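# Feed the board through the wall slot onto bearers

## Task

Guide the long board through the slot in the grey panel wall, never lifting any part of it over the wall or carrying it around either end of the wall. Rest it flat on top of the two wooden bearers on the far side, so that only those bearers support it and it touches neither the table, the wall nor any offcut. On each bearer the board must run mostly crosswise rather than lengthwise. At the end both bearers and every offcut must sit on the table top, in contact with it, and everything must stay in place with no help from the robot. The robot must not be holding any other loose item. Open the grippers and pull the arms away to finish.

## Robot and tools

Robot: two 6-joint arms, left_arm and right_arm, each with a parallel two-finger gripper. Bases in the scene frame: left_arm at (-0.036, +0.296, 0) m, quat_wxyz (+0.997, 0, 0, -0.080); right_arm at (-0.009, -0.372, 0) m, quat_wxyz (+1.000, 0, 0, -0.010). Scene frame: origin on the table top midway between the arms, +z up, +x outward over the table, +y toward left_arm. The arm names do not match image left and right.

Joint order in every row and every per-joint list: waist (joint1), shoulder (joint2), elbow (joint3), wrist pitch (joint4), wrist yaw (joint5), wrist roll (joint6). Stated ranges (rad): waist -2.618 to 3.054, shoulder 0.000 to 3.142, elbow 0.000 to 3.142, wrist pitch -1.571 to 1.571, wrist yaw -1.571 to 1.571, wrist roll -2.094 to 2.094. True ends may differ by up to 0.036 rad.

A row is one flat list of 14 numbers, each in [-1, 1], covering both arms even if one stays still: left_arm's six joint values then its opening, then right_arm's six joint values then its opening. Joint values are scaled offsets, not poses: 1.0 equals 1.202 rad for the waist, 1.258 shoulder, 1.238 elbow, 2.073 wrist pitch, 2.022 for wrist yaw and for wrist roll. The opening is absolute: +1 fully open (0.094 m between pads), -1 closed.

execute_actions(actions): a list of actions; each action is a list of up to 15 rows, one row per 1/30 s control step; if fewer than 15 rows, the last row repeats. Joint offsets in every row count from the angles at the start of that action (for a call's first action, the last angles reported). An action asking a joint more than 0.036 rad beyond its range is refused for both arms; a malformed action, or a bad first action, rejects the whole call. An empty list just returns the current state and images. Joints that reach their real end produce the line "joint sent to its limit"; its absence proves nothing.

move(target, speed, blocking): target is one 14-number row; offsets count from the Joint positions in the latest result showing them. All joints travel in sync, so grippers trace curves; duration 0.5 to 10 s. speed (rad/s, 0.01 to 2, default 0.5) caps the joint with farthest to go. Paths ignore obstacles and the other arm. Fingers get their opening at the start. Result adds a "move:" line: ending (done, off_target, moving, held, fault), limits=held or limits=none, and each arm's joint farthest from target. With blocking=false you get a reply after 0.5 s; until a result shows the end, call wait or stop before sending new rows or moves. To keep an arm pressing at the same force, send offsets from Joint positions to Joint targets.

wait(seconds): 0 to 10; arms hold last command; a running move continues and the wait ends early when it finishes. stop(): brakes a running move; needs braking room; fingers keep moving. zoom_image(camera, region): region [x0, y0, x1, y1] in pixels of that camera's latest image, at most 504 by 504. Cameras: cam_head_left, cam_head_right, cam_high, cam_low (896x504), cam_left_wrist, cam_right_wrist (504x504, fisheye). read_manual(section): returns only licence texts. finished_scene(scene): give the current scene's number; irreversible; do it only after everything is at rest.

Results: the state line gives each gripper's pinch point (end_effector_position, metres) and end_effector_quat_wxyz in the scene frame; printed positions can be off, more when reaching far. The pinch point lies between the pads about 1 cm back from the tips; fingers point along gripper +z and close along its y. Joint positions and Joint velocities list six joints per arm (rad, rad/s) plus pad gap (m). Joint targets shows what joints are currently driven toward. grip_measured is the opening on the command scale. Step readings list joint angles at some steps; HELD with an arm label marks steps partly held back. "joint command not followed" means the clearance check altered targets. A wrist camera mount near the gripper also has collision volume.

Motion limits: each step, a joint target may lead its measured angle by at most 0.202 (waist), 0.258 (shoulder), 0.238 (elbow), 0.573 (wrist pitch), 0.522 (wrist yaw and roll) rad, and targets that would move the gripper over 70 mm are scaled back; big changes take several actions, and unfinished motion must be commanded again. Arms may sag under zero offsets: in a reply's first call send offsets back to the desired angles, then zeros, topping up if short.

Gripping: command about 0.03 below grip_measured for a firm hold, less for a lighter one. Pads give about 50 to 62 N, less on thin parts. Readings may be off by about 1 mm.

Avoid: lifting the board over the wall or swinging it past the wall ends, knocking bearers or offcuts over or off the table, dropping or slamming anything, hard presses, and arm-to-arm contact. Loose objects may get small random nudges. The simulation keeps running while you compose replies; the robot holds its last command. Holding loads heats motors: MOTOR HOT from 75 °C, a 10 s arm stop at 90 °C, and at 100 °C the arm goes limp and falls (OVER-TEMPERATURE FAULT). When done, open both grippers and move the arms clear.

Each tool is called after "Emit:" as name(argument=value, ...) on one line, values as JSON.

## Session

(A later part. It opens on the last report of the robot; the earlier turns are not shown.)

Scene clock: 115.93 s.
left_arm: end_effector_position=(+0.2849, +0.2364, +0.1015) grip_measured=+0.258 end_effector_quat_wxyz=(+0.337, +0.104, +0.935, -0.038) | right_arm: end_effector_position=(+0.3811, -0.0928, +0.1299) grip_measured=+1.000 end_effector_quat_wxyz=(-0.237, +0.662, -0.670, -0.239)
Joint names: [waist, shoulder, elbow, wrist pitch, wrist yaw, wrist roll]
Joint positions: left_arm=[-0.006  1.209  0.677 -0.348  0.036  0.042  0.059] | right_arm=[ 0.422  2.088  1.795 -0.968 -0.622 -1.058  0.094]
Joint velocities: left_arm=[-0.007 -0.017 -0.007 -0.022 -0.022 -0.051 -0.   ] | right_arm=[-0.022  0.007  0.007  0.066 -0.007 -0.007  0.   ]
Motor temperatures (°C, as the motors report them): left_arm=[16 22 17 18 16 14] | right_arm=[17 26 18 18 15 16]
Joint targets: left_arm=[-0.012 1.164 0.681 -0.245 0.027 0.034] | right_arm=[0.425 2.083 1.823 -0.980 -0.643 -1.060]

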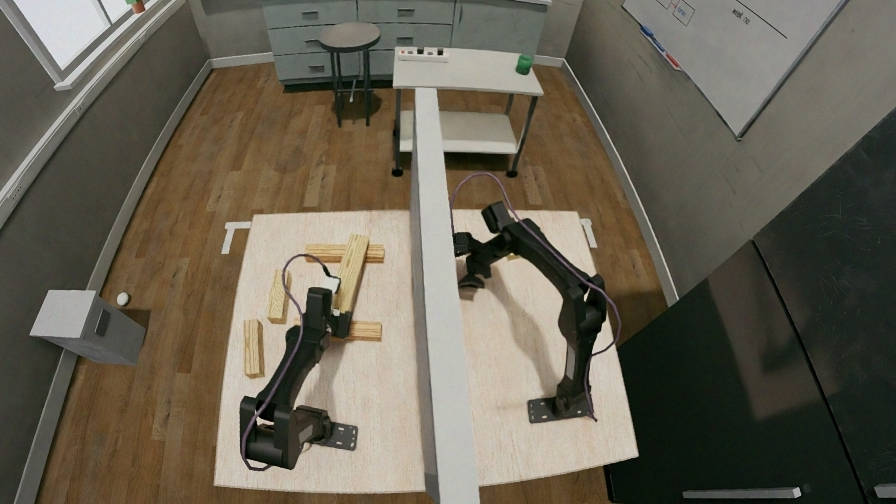

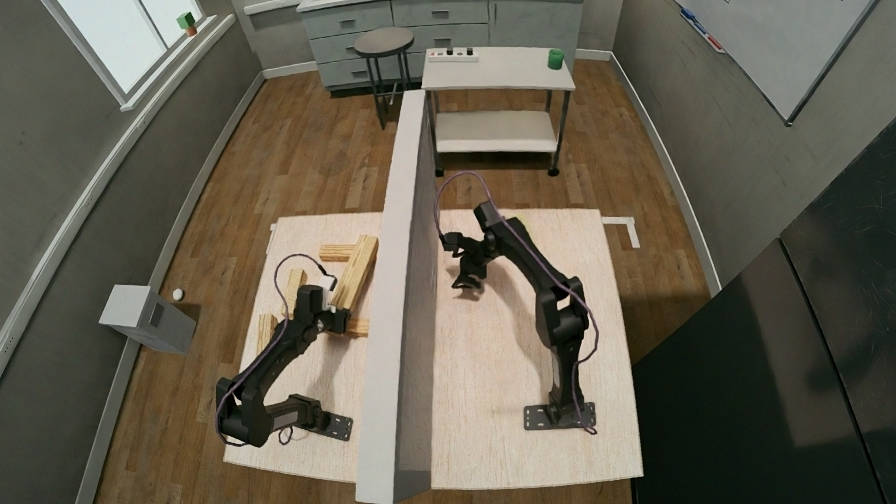

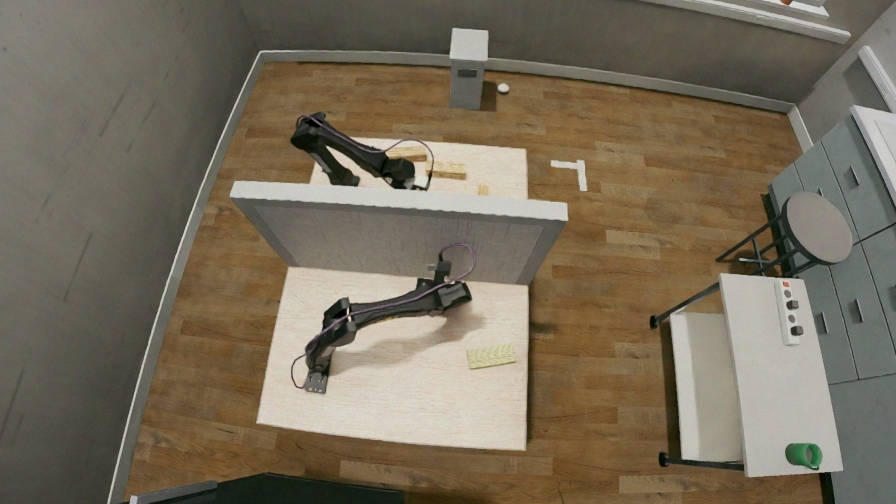

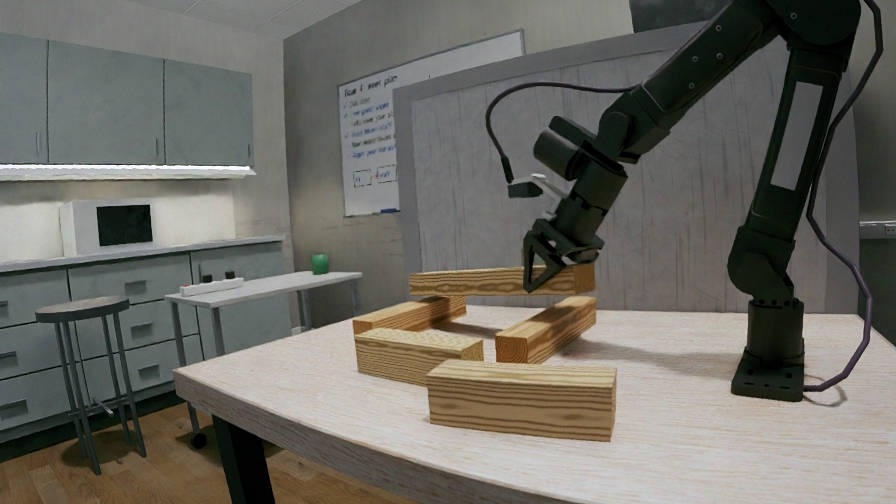

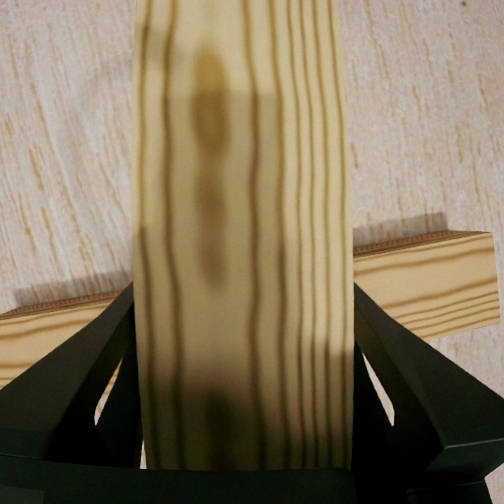

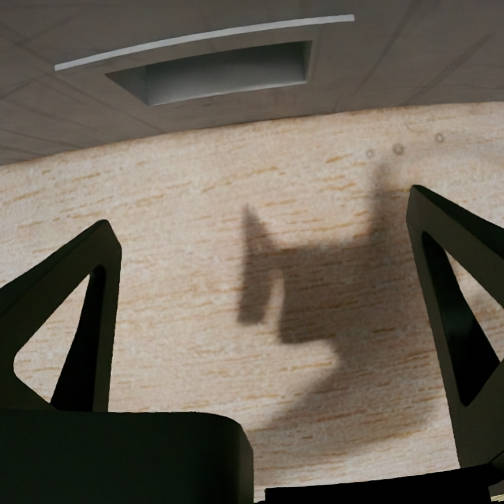

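Emit:
execute_actions(actions=[[
[-0.005,-0.01192,0.00323,0.05544,-0.00445,-0.00396,0.15, 0.0025,-0.0040,0.0226,-0.0058,-0.0104,-0.0010,1],
[-0.005,-0.00881,0.00258,0.06119,-0.00445,-0.00396,0.15, 0.0025,-0.0040,0.0226,-0.0058,-0.0104,-0.0010,1],
[-0.005,-0.00256,0.00126,0.06694,-0.00445,-0.00396,0.15, 0.0025,-0.0040,0.0226,-0.0058,-0.0104,-0.0010,1],
[-0.005,0.00368,-0.00006,0.07270,-0.00445,-0.00396,0.15, 0.0025,-0.0040,0.0226,-0.0058,-0.0104,-0.0010,1],
[-0.005,0.00993,-0.00138,0.07845,-0.00445,-0.00396,0.15, 0.0025,-0.0040,0.0226,-0.0058,-0.0104,-0.0010,1],
[-0.005,0.01616,-0.00269,0.08420,-0.00445,-0.00396,0.15, 0.0025,-0.0040,0.0226,-0.0058,-0.0104,-0.0010,1],
[-0.005,0.02240,-0.00401,0.08996,-0.00445,-0.00396,0.15, 0.0025,-0.0040,0.0226,-0.0058,-0.0104,-0.0010,1],
[-0.005,0.02865,-0.00533,0.09571,-0.00445,-0.00396,0.15, 0.0025,-0.0040,0.0226,-0.0058,-0.0104,-0.0010,1],
[-0.005,0.03489,-0.00664,0.10147,-0.00445,-0.00396,0.15, 0.0025,-0.0040,0.0226,-0.0058,-0.0104,-0.0010,1],
[-0.005,0.04113,-0.00796,0.10721,-0.00445,-0.00396,0.15, 0.0025,-0.0040,0.0226,-0.0058,-0.0104,-0.0010,1],
[-0.005,0.04737,-0.00927,0.11297,-0.00445,-0.00396,0.15, 0.0025,-0.0040,0.0226,-0.0058,-0.0104,-0.0010,1],
[-0.005,0.05362,-0.01059,0.11872,-0.00445,-0.00396,0.15, 0.0025,-0.0040,0.0226,-0.0058,-0.0104,-0.0010,1],
[-0.005,0.05986,-0.01191,0.12448,-0.00445,-0.00396,0.15, 0.0025,-0.0040,0.0226,-0.0058,-0.0104,-0.0010,1],
[-0.005,0.06610,-0.01322,0.12735,-0.00445,-0.00396,0.15, 0.0025,-0.0040,0.0226,-0.0058,-0.0104,-0.0010,1],
[-0.005,0.07234,-0.01454,0.12735,-0.00445,-0.00396,0.15, 0.0025,-0.0040,0.0226,-0.0058,-0.0104,-0.0010,1]
]])

Scene clock: 118.13 s.
left_arm: end_effector_position=(+0.3026, +0.2336, +0.0896) grip_measured=+0.258 end_effector_quat_wxyz=(+0.352, +0.102, +0.930, -0.039) | right_arm: end_effector_position=(+0.3811, -0.0928, +0.1299) grip_measured=+1.000 end_effector_quat_wxyz=(-0.237, +0.662, -0.670, -0.239)
Joint names: [waist, shoulder, elbow, wrist pitch, wrist yaw, wrist roll]
Joint positions: left_arm=[-0.006  1.291  0.659 -0.216  0.035  0.039  0.059] | right_arm=[ 0.422  2.088  1.795 -0.968 -0.622 -1.058  0.094]
Joint velocities: left_arm=[-0.002  0.247 -0.081  0.198 -0.022 -0.037  0.   ] | right_arm=[-0.012  0.002 -0.012 -0.051 -0.022 -0.007  0.   ]
Motor temperatures (°C, as the motors report them): left_arm=[16 22 17 19 16 14] | right_arm=[17 26 18 18 15 16]
Joint targets: left_arm=[-0.012 1.300 0.659 -0.084 0.027 0.035] | right_arm=[0.425 2.083 1.823 -0.980 -0.643 -1.060]
Step readings (joint positions):
0: left_arm=[-0.006 1.209 0.677 -0.348 0.035 0.039] | right_arm=[0.422 2.088 1.795 -0.968 -0.622 -1.058]
1: left_arm=[-0.006 1.209 0.677 -0.347 0.035 0.039] | right_arm=[0.422 2.088 1.795 -0.968 -0.622 -1.058]
2: left_arm=[-0.006 1.209 0.677 -0.345 0.035 0.039] | right_arm=[0.422 2.088 1.795 -0.968 -0.622 -1.058]
4: left_arm=[-0.006 1.209 0.677 -0.336 0.035 0.039] | right_arm=[0.422 2.088 1.795 -0.968 -0.622 -1.058]
8: left_arm=[-0.006 1.231 0.677 -0.292 0.035 0.039] | right_arm=[0.422 2.088 1.795 -0.968 -0.622 -1.058]
15: Joint positions above

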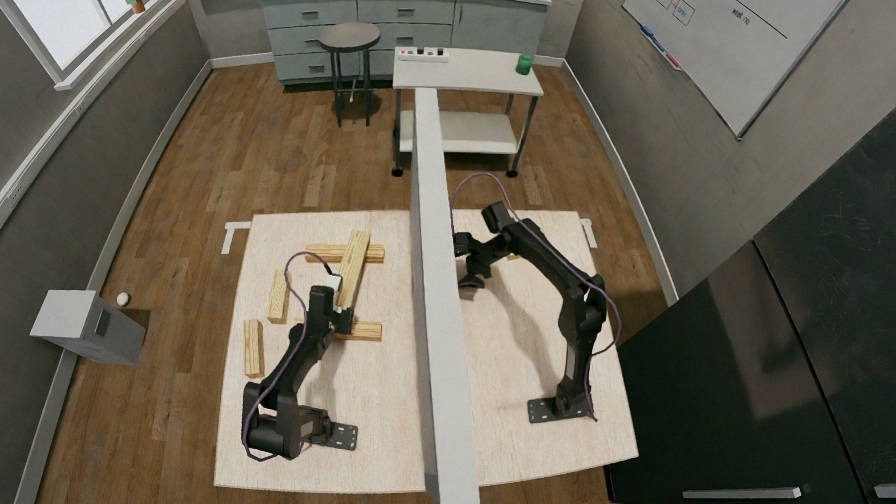

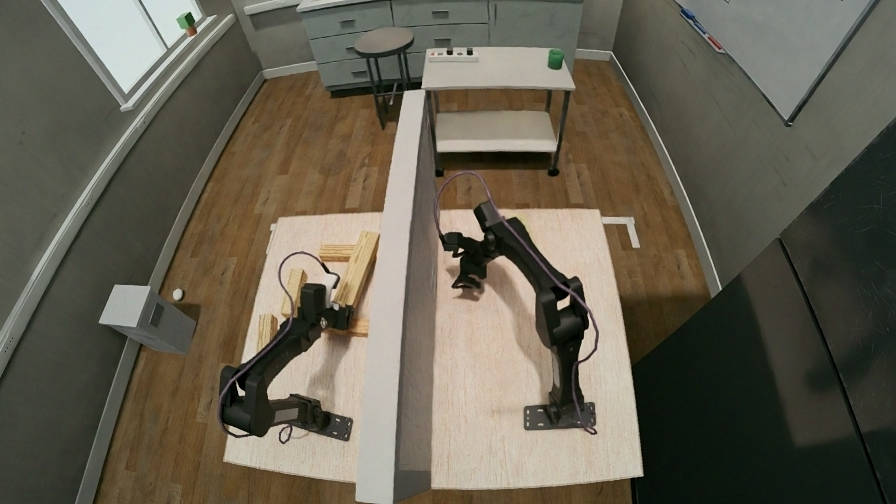

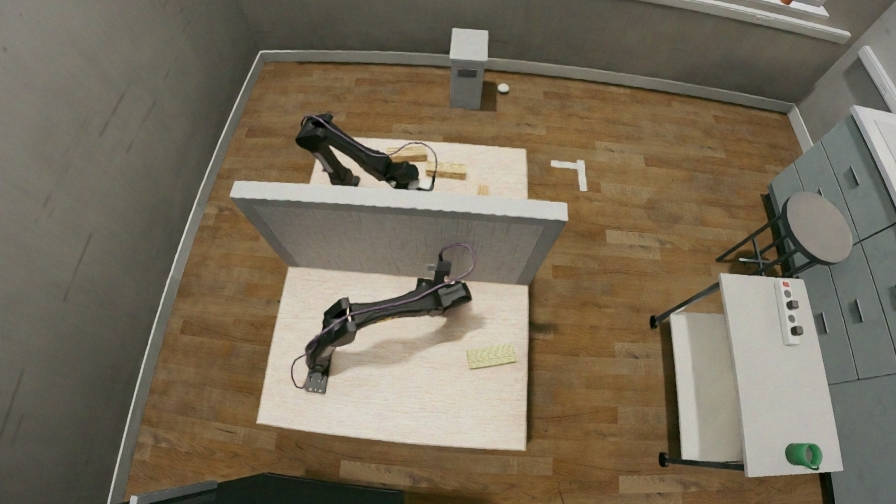

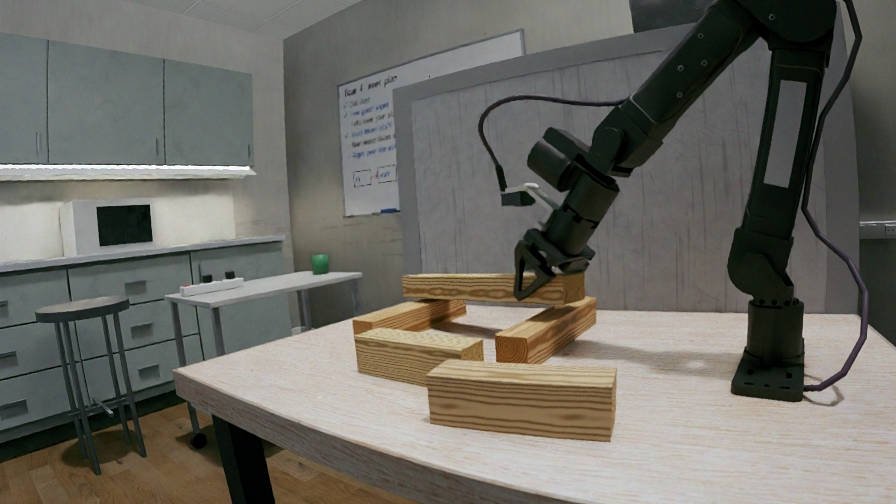

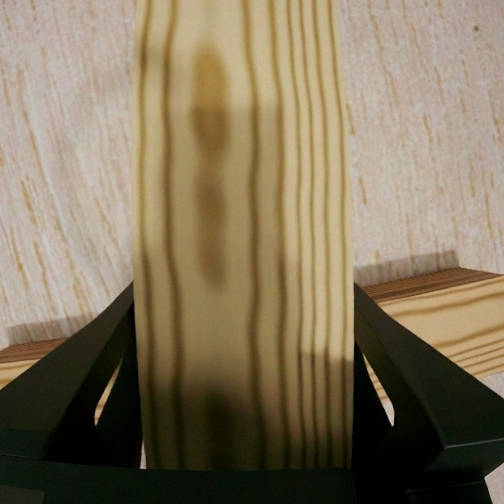

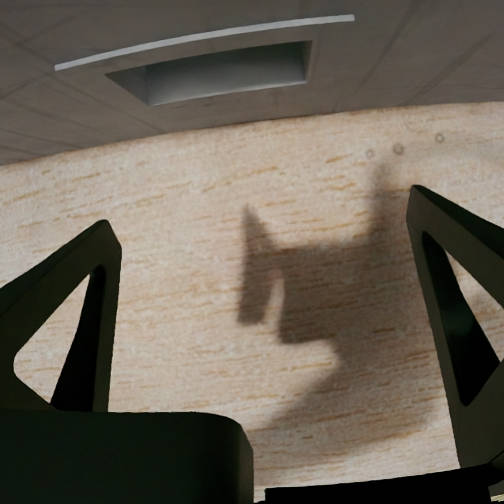

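Emit:
execute_actions(actions=[])

Emit:
zoom_image(camera="cam_low", region=[340, 240, 620, 380])

Emit:
zoom_image(camera="cam_head_left", region=[230, 210, 430, 390])

Scene clock: 118.40 s.
left_arm: end_effector_position=(+0.3054, +0.2332, +0.0870) grip_measured=+0.258 end_effector_quat_wxyz=(+0.355, +0.102, +0.929, -0.039) | right_arm: end_effector_position=(+0.3811, -0.0928, +0.1299) grip_measured=+1.000 end_effector_quat_wxyz=(-0.237, +0.662, -0.670, -0.239)
Joint names: [waist, shoulder, elbow, wrist pitch, wrist yaw, wrist roll]
Joint positions: left_arm=[-0.006  1.305  0.653 -0.19   0.034  0.039  0.059] | right_arm=[ 0.422  2.088  1.795 -0.968 -0.622 -1.058  0.094]
Joint velocities: left_arm=[-0.002  0.002  0.007  0.066  0.051 -0.022  0.   ] | right_arm=[ 0.007 -0.002 -0.012  0.022 -0.022  0.081  0.   ]
Motor temperatures (°C, as the motors report them): left_arm=[16 22 17 19 16 14] | right_arm=[17 26 18 18 15 16]
Joint targets: left_arm=[-0.012 1.300 0.659 -0.084 0.027 0.034] | right_arm=[0.425 2.083 1.823 -0.980 -0.643 -1.060]

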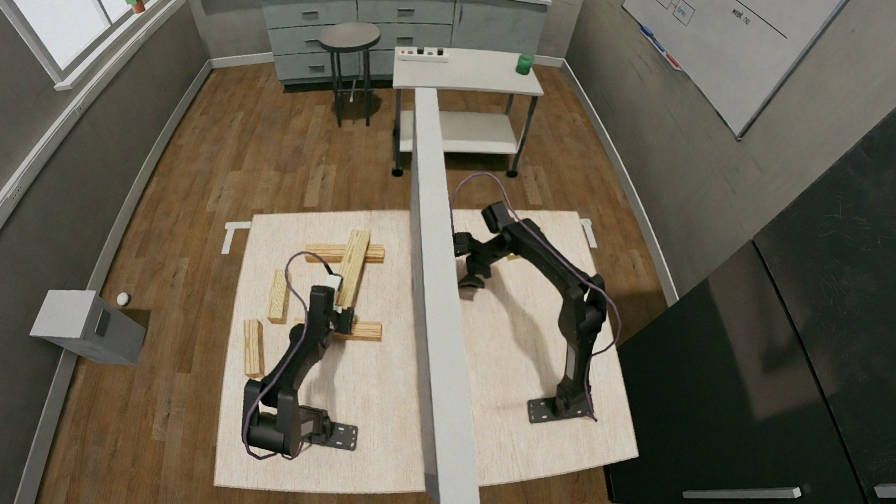

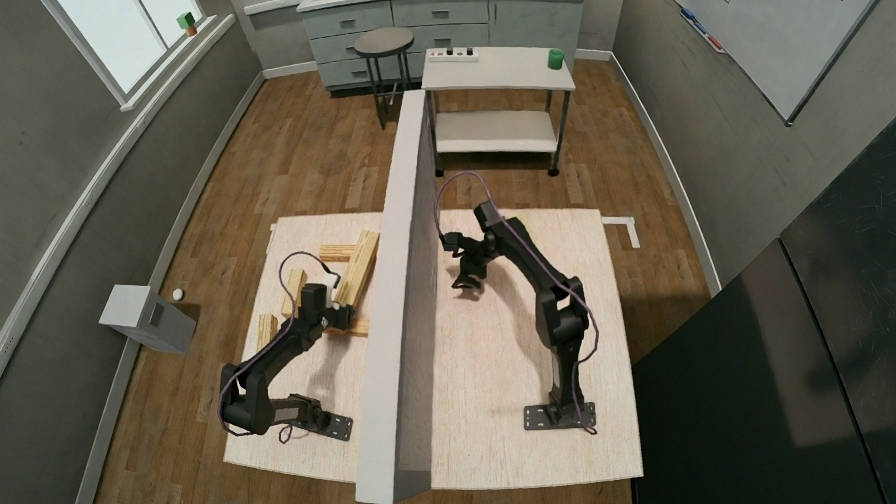

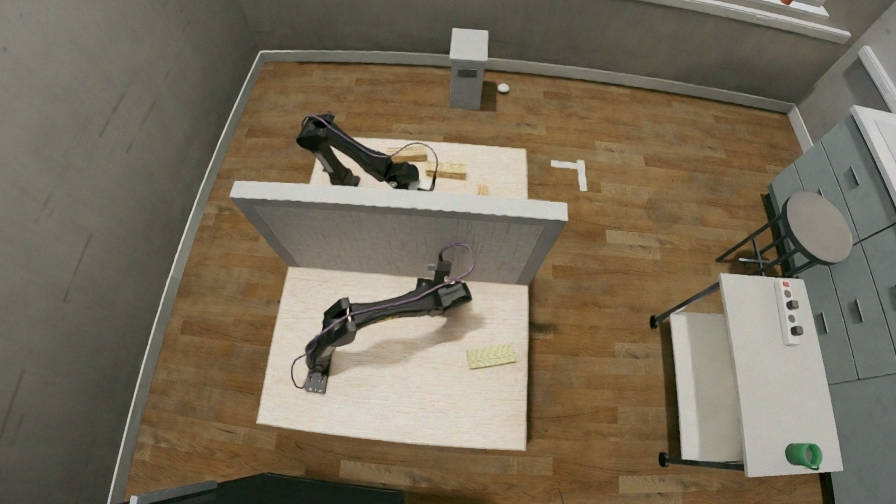

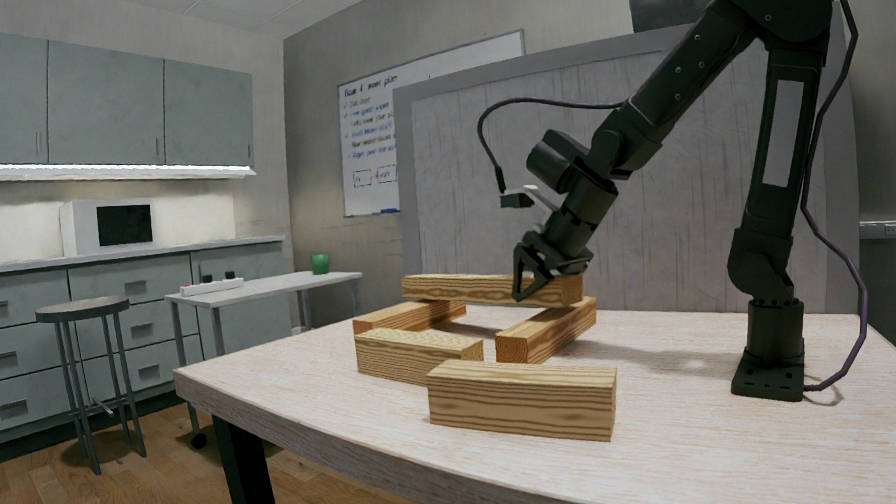

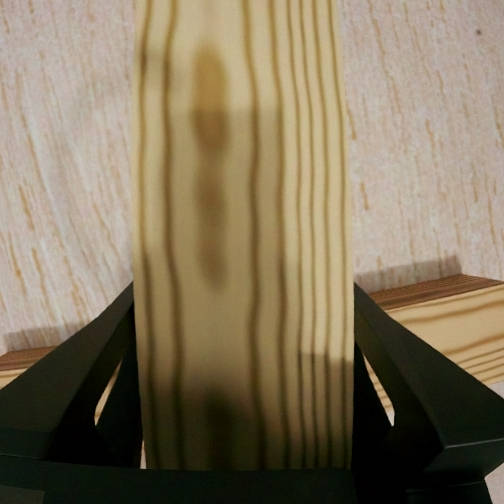

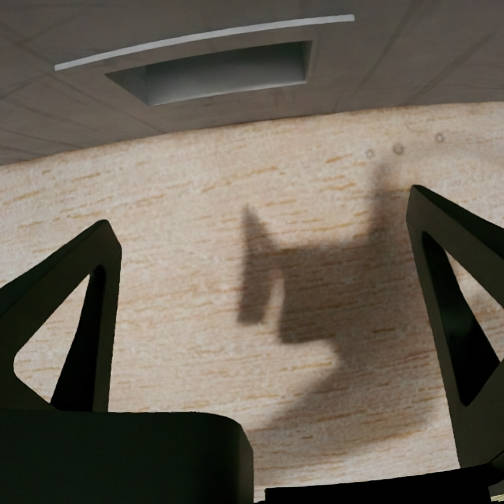

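Region (340, 240, 620, 380) of cam_low's 896x504 image, scaled by 1.800, with more detail than that image has.

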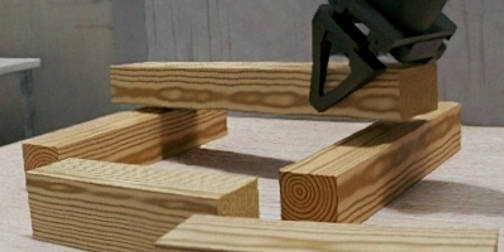

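Region (230, 210, 430, 390) of cam_head_left's 896x504 image, scaled by 2.520, with more detail than that image has; it fills the top 454 rows of this view, and the rest is white.

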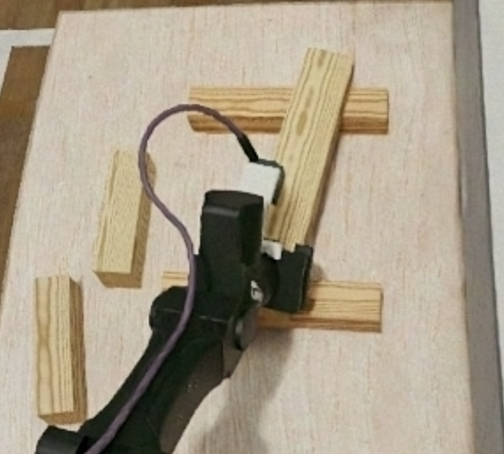

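Emit:
zoom_image(camera="cam_head_left", region=[290, 220, 400, 280])

Emit:
zoom_image(camera="cam_low", region=[480, 260, 620, 370])

Emit:
zoom_image(camera="cam_low", region=[345, 260, 485, 345])

Region (290, 220, 400, 280) of cam_head_left's 896x504 image, scaled by 4.582, with more detail than that image has; it fills the top 275 rows of this view, and the rest is white.

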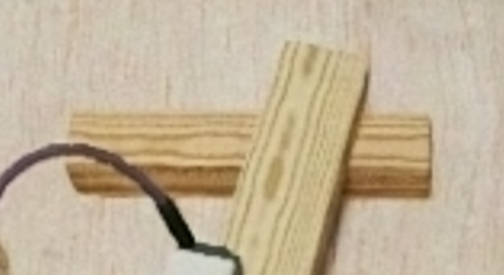

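Region (480, 260, 620, 370) of cam_low's 896x504 image, scaled by 3.600, with more detail than that image has; it fills the top 396 rows of this view, and the rest is white.

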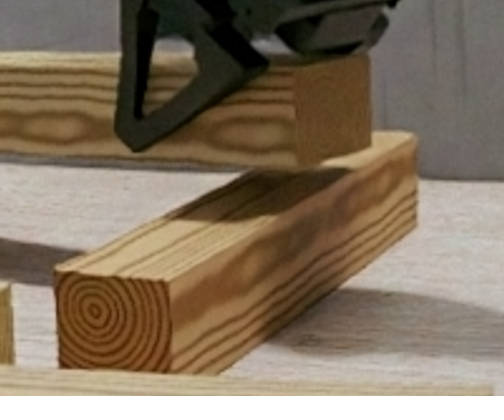

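Region (345, 260, 485, 345) of cam_low's 896x504 image, scaled by 3.600, with more detail than that image has; it fills the top 306 rows of this view, and the rest is white.

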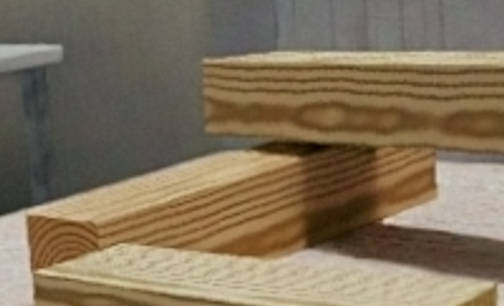

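Emit:
execute_actions(actions=[[
[-0.005,0.00318,-0.00162,0.05360,-0.00346,-0.00247,0.15, 0.0025,-0.0040,0.0226,-0.0058,-0.0104,-0.0010,1],
[-0.005,0.00374,-0.00260,0.05606,-0.00346,-0.00247,0.15, 0.0025,-0.0040,0.0226,-0.0058,-0.0104,-0.0010,1],
[-0.005,0.00486,-0.00458,0.05853,-0.00346,-0.00247,0.15, 0.0025,-0.0040,0.0226,-0.0058,-0.0104,-0.0010,1],
[-0.005,0.00598,-0.00655,0.06100,-0.00346,-0.00247,0.15, 0.0025,-0.0040,0.0226,-0.0058,-0.0104,-0.0010,1],
[-0.005,0.00710,-0.00853,0.06346,-0.00346,-0.00247,0.15, 0.0025,-0.0040,0.0226,-0.0058,-0.0104,-0.0010,1],
[-0.005,0.00821,-0.01050,0.06593,-0.00346,-0.00247,0.15, 0.0025,-0.0040,0.0226,-0.0058,-0.0104,-0.0010,1],
[-0.005,0.00933,-0.01247,0.06839,-0.00346,-0.00247,0.15, 0.0025,-0.0040,0.0226,-0.0058,-0.0104,-0.0010,1],
[-0.005,0.01045,-0.01445,0.07086,-0.00346,-0.00247,0.15, 0.0025,-0.0040,0.0226,-0.0058,-0.0104,-0.0010,1],
[-0.005,0.01157,-0.01642,0.07332,-0.00346,-0.00247,0.15, 0.0025,-0.0040,0.0226,-0.0058,-0.0104,-0.0010,1],
[-0.005,0.01269,-0.01840,0.07579,-0.00346,-0.00247,0.15, 0.0025,-0.0040,0.0226,-0.0058,-0.0104,-0.0010,1],
[-0.005,0.01381,-0.02037,0.07825,-0.00346,-0.00247,0.15, 0.0025,-0.0040,0.0226,-0.0058,-0.0104,-0.0010,1],
[-0.005,0.01493,-0.02235,0.08072,-0.00346,-0.00247,0.15, 0.0025,-0.0040,0.0226,-0.0058,-0.0104,-0.0010,1],
[-0.005,0.01605,-0.02432,0.08319,-0.00346,-0.00247,0.15, 0.0025,-0.0040,0.0226,-0.0058,-0.0104,-0.0010,1],
[-0.005,0.01716,-0.02630,0.08442,-0.00346,-0.00247,0.15, 0.0025,-0.0040,0.0226,-0.0058,-0.0104,-0.0010,1],
[-0.005,0.01828,-0.02827,0.08442,-0.00346,-0.00247,0.15, 0.0025,-0.0040,0.0226,-0.0058,-0.0104,-0.0010,1]
]])

Scene clock: 121.27 s.
left_arm: end_effector_position=(+0.3081, +0.2328, +0.0790) grip_measured=+0.258 end_effector_quat_wxyz=(+0.362, +0.102, +0.926, -0.039) | right_arm: end_effector_position=(+0.3811, -0.0928, +0.1299) grip_measured=+1.000 end_effector_quat_wxyz=(-0.237, +0.662, -0.670, -0.239)
Joint names: [waist, shoulder, elbow, wrist pitch, wrist yaw, wrist roll]
Joint positions: left_arm=[-0.006  1.326  0.621 -0.121  0.034  0.038  0.059] | right_arm=[ 0.422  2.088  1.795 -0.968 -0.622 -1.058  0.094]
Joint velocities: left_arm=[-0.017  0.027 -0.061  0.125 -0.007  0.051 -0.001] | right_arm=[-0.007 -0.012 -0.027 -0.022 -0.037 -0.022  0.   ]
Motor temperatures (°C, as the motors report them): left_arm=[16 21 17 20 16 14] | right_arm=[17 26 18 18 15 16]
Joint targets: left_arm=[-0.012 1.328 0.618 -0.015 0.027 0.034] | right_arm=[0.425 2.083 1.823 -0.980 -0.643 -1.060]
Step readings (joint positions):
0: left_arm=[-0.006 1.305 0.653 -0.189 0.034 0.039] | right_arm=[0.422 2.088 1.795 -0.968 -0.622 -1.058]
1: left_arm=[-0.006 1.305 0.653 -0.189 0.034 0.039] | right_arm=[0.422 2.088 1.795 -0.968 -0.622 -1.058]
2: left_arm=[-0.006 1.305 0.653 -0.188 0.034 0.039] | right_arm=[0.422 2.088 1.795 -0.968 -0.622 -1.058]
4: left_arm=[-0.006 1.306 0.651 -0.182 0.034 0.039] | right_arm=[0.422 2.088 1.795 -0.968 -0.622 -1.058]
8: left_arm=[-0.006 1.317 0.639 -0.159 0.034 0.039] | right_arm=[0.422 2.088 1.795 -0.968 -0.622 -1.058]
15: Joint positions above

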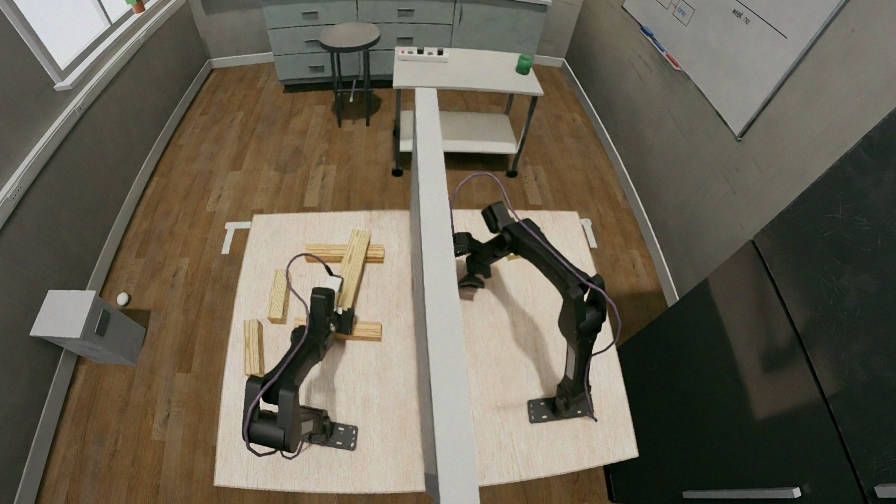

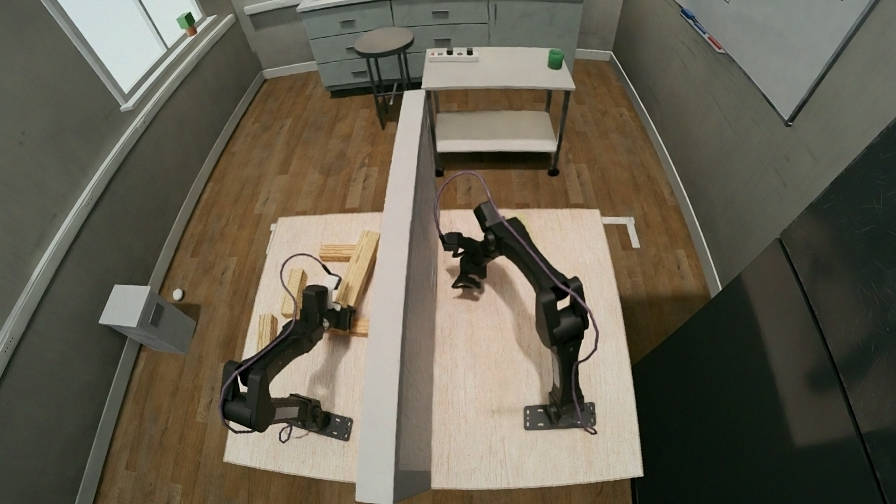

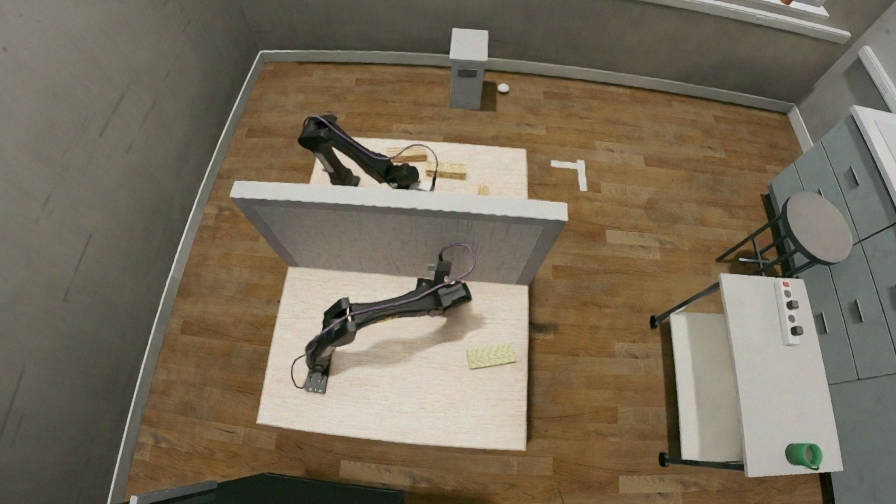

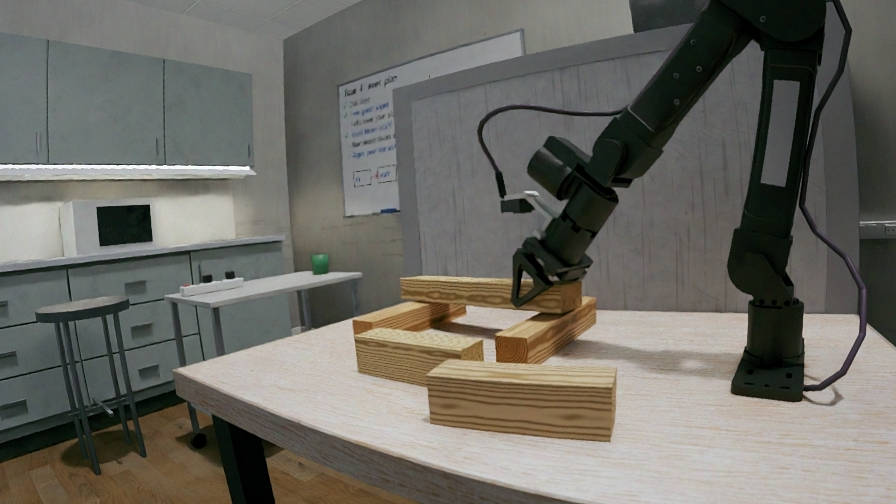

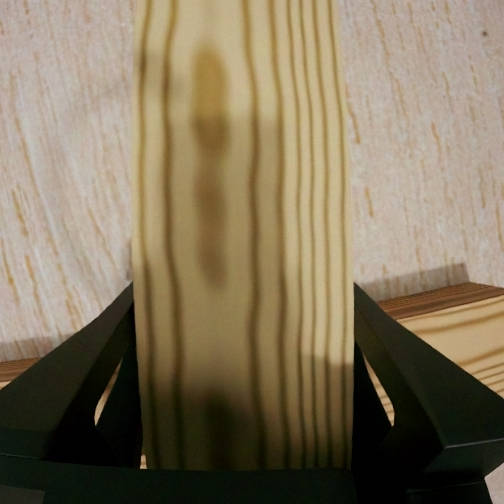

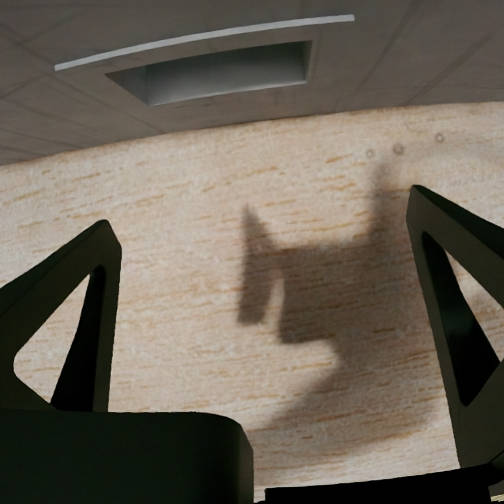

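Emit:
execute_actions(actions=[])

Emit:
zoom_image(camera="cam_low", region=[480, 260, 620, 370])

Emit:
zoom_image(camera="cam_low", region=[345, 260, 485, 345])

Scene clock: 121.47 s.
left_arm: end_effector_position=(+0.3087, +0.2327, +0.0783) grip_measured=+0.258 end_effector_quat_wxyz=(+0.364, +0.101, +0.925, -0.040) | right_arm: end_effector_position=(+0.3811, -0.0928, +0.1299) grip_measured=+1.000 end_effector_quat_wxyz=(-0.237, +0.662, -0.670, -0.239)
Joint names: [waist, shoulder, elbow, wrist pitch, wrist yaw, wrist roll]
Joint positions: left_arm=[-0.006  1.329  0.617 -0.11   0.034  0.038  0.059] | right_arm=[ 0.422  2.088  1.795 -0.968 -0.622 -1.058  0.094]
Joint velocities: left_arm=[-0.017  0.007 -0.012  0.022  0.022 -0.007  0.   ] | right_arm=[ 0.002 -0.012  0.002 -0.037  0.007 -0.022  0.   ]
Motor temperatures (°C, as the motors report them): left_arm=[16 21 17 20 16 14] | right_arm=[17 26 18 18 15 16]
Joint targets: left_arm=[-0.012 1.328 0.618 -0.014 0.027 0.034] | right_arm=[0.425 2.083 1.823 -0.980 -0.643 -1.060]

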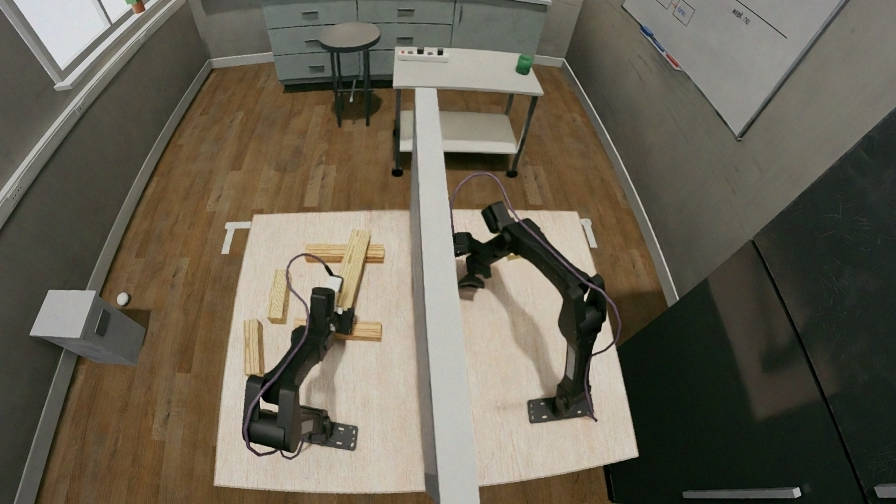

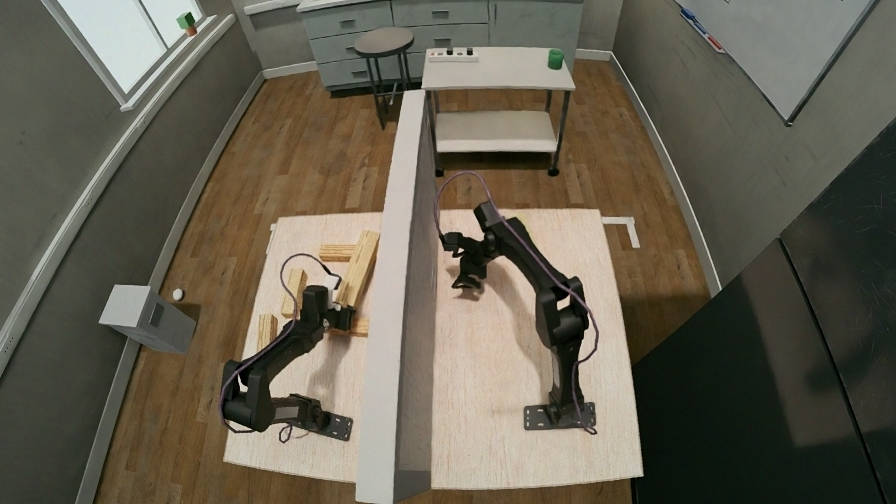

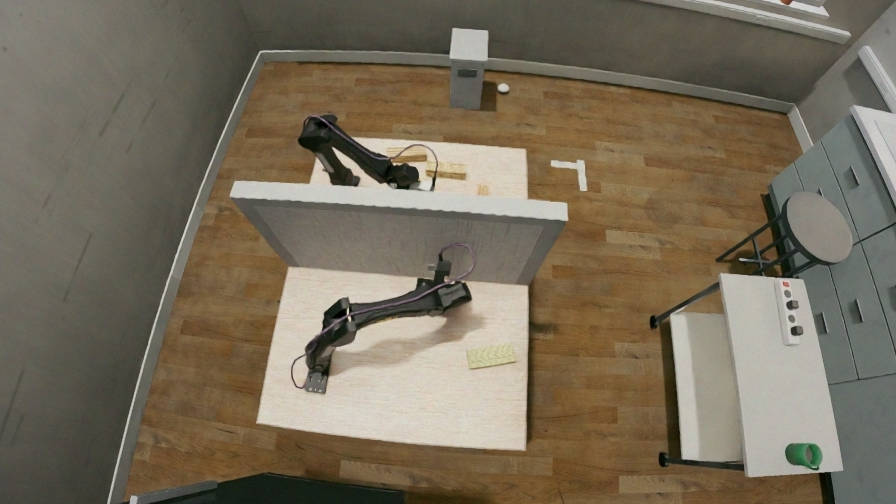

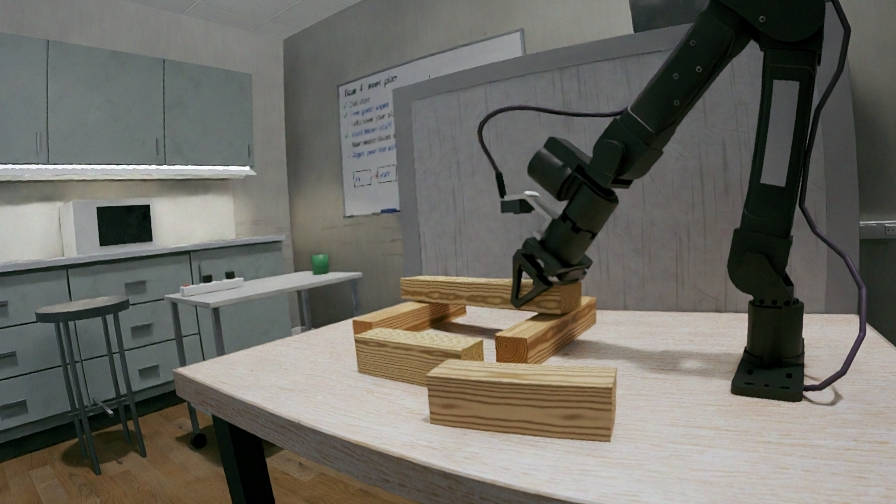

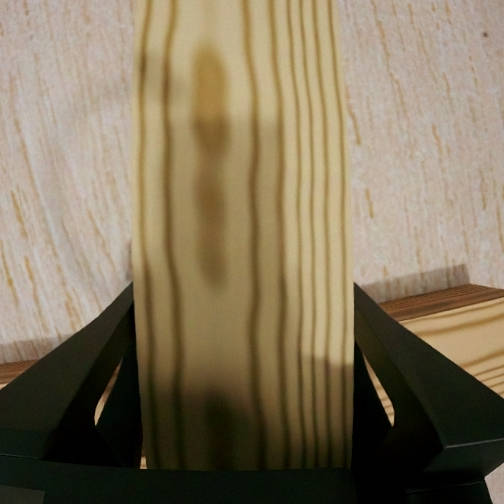

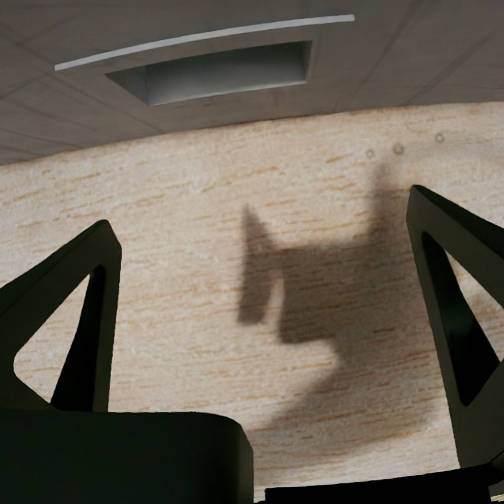

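Region (480, 260, 620, 370) of cam_low's 896x504 image, scaled by 3.600, with more detail than that image has; it fills the top 396 rows of this view, and the rest is white.

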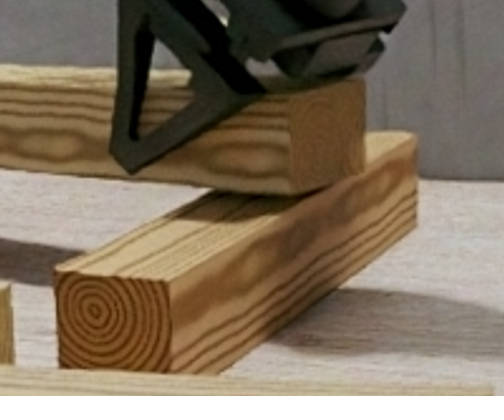

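Region (345, 260, 485, 345) of cam_low's 896x504 image, scaled by 3.600, with more detail than that image has; it fills the top 306 rows of this view, and the rest is white.

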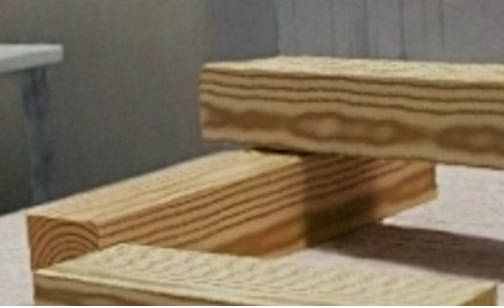

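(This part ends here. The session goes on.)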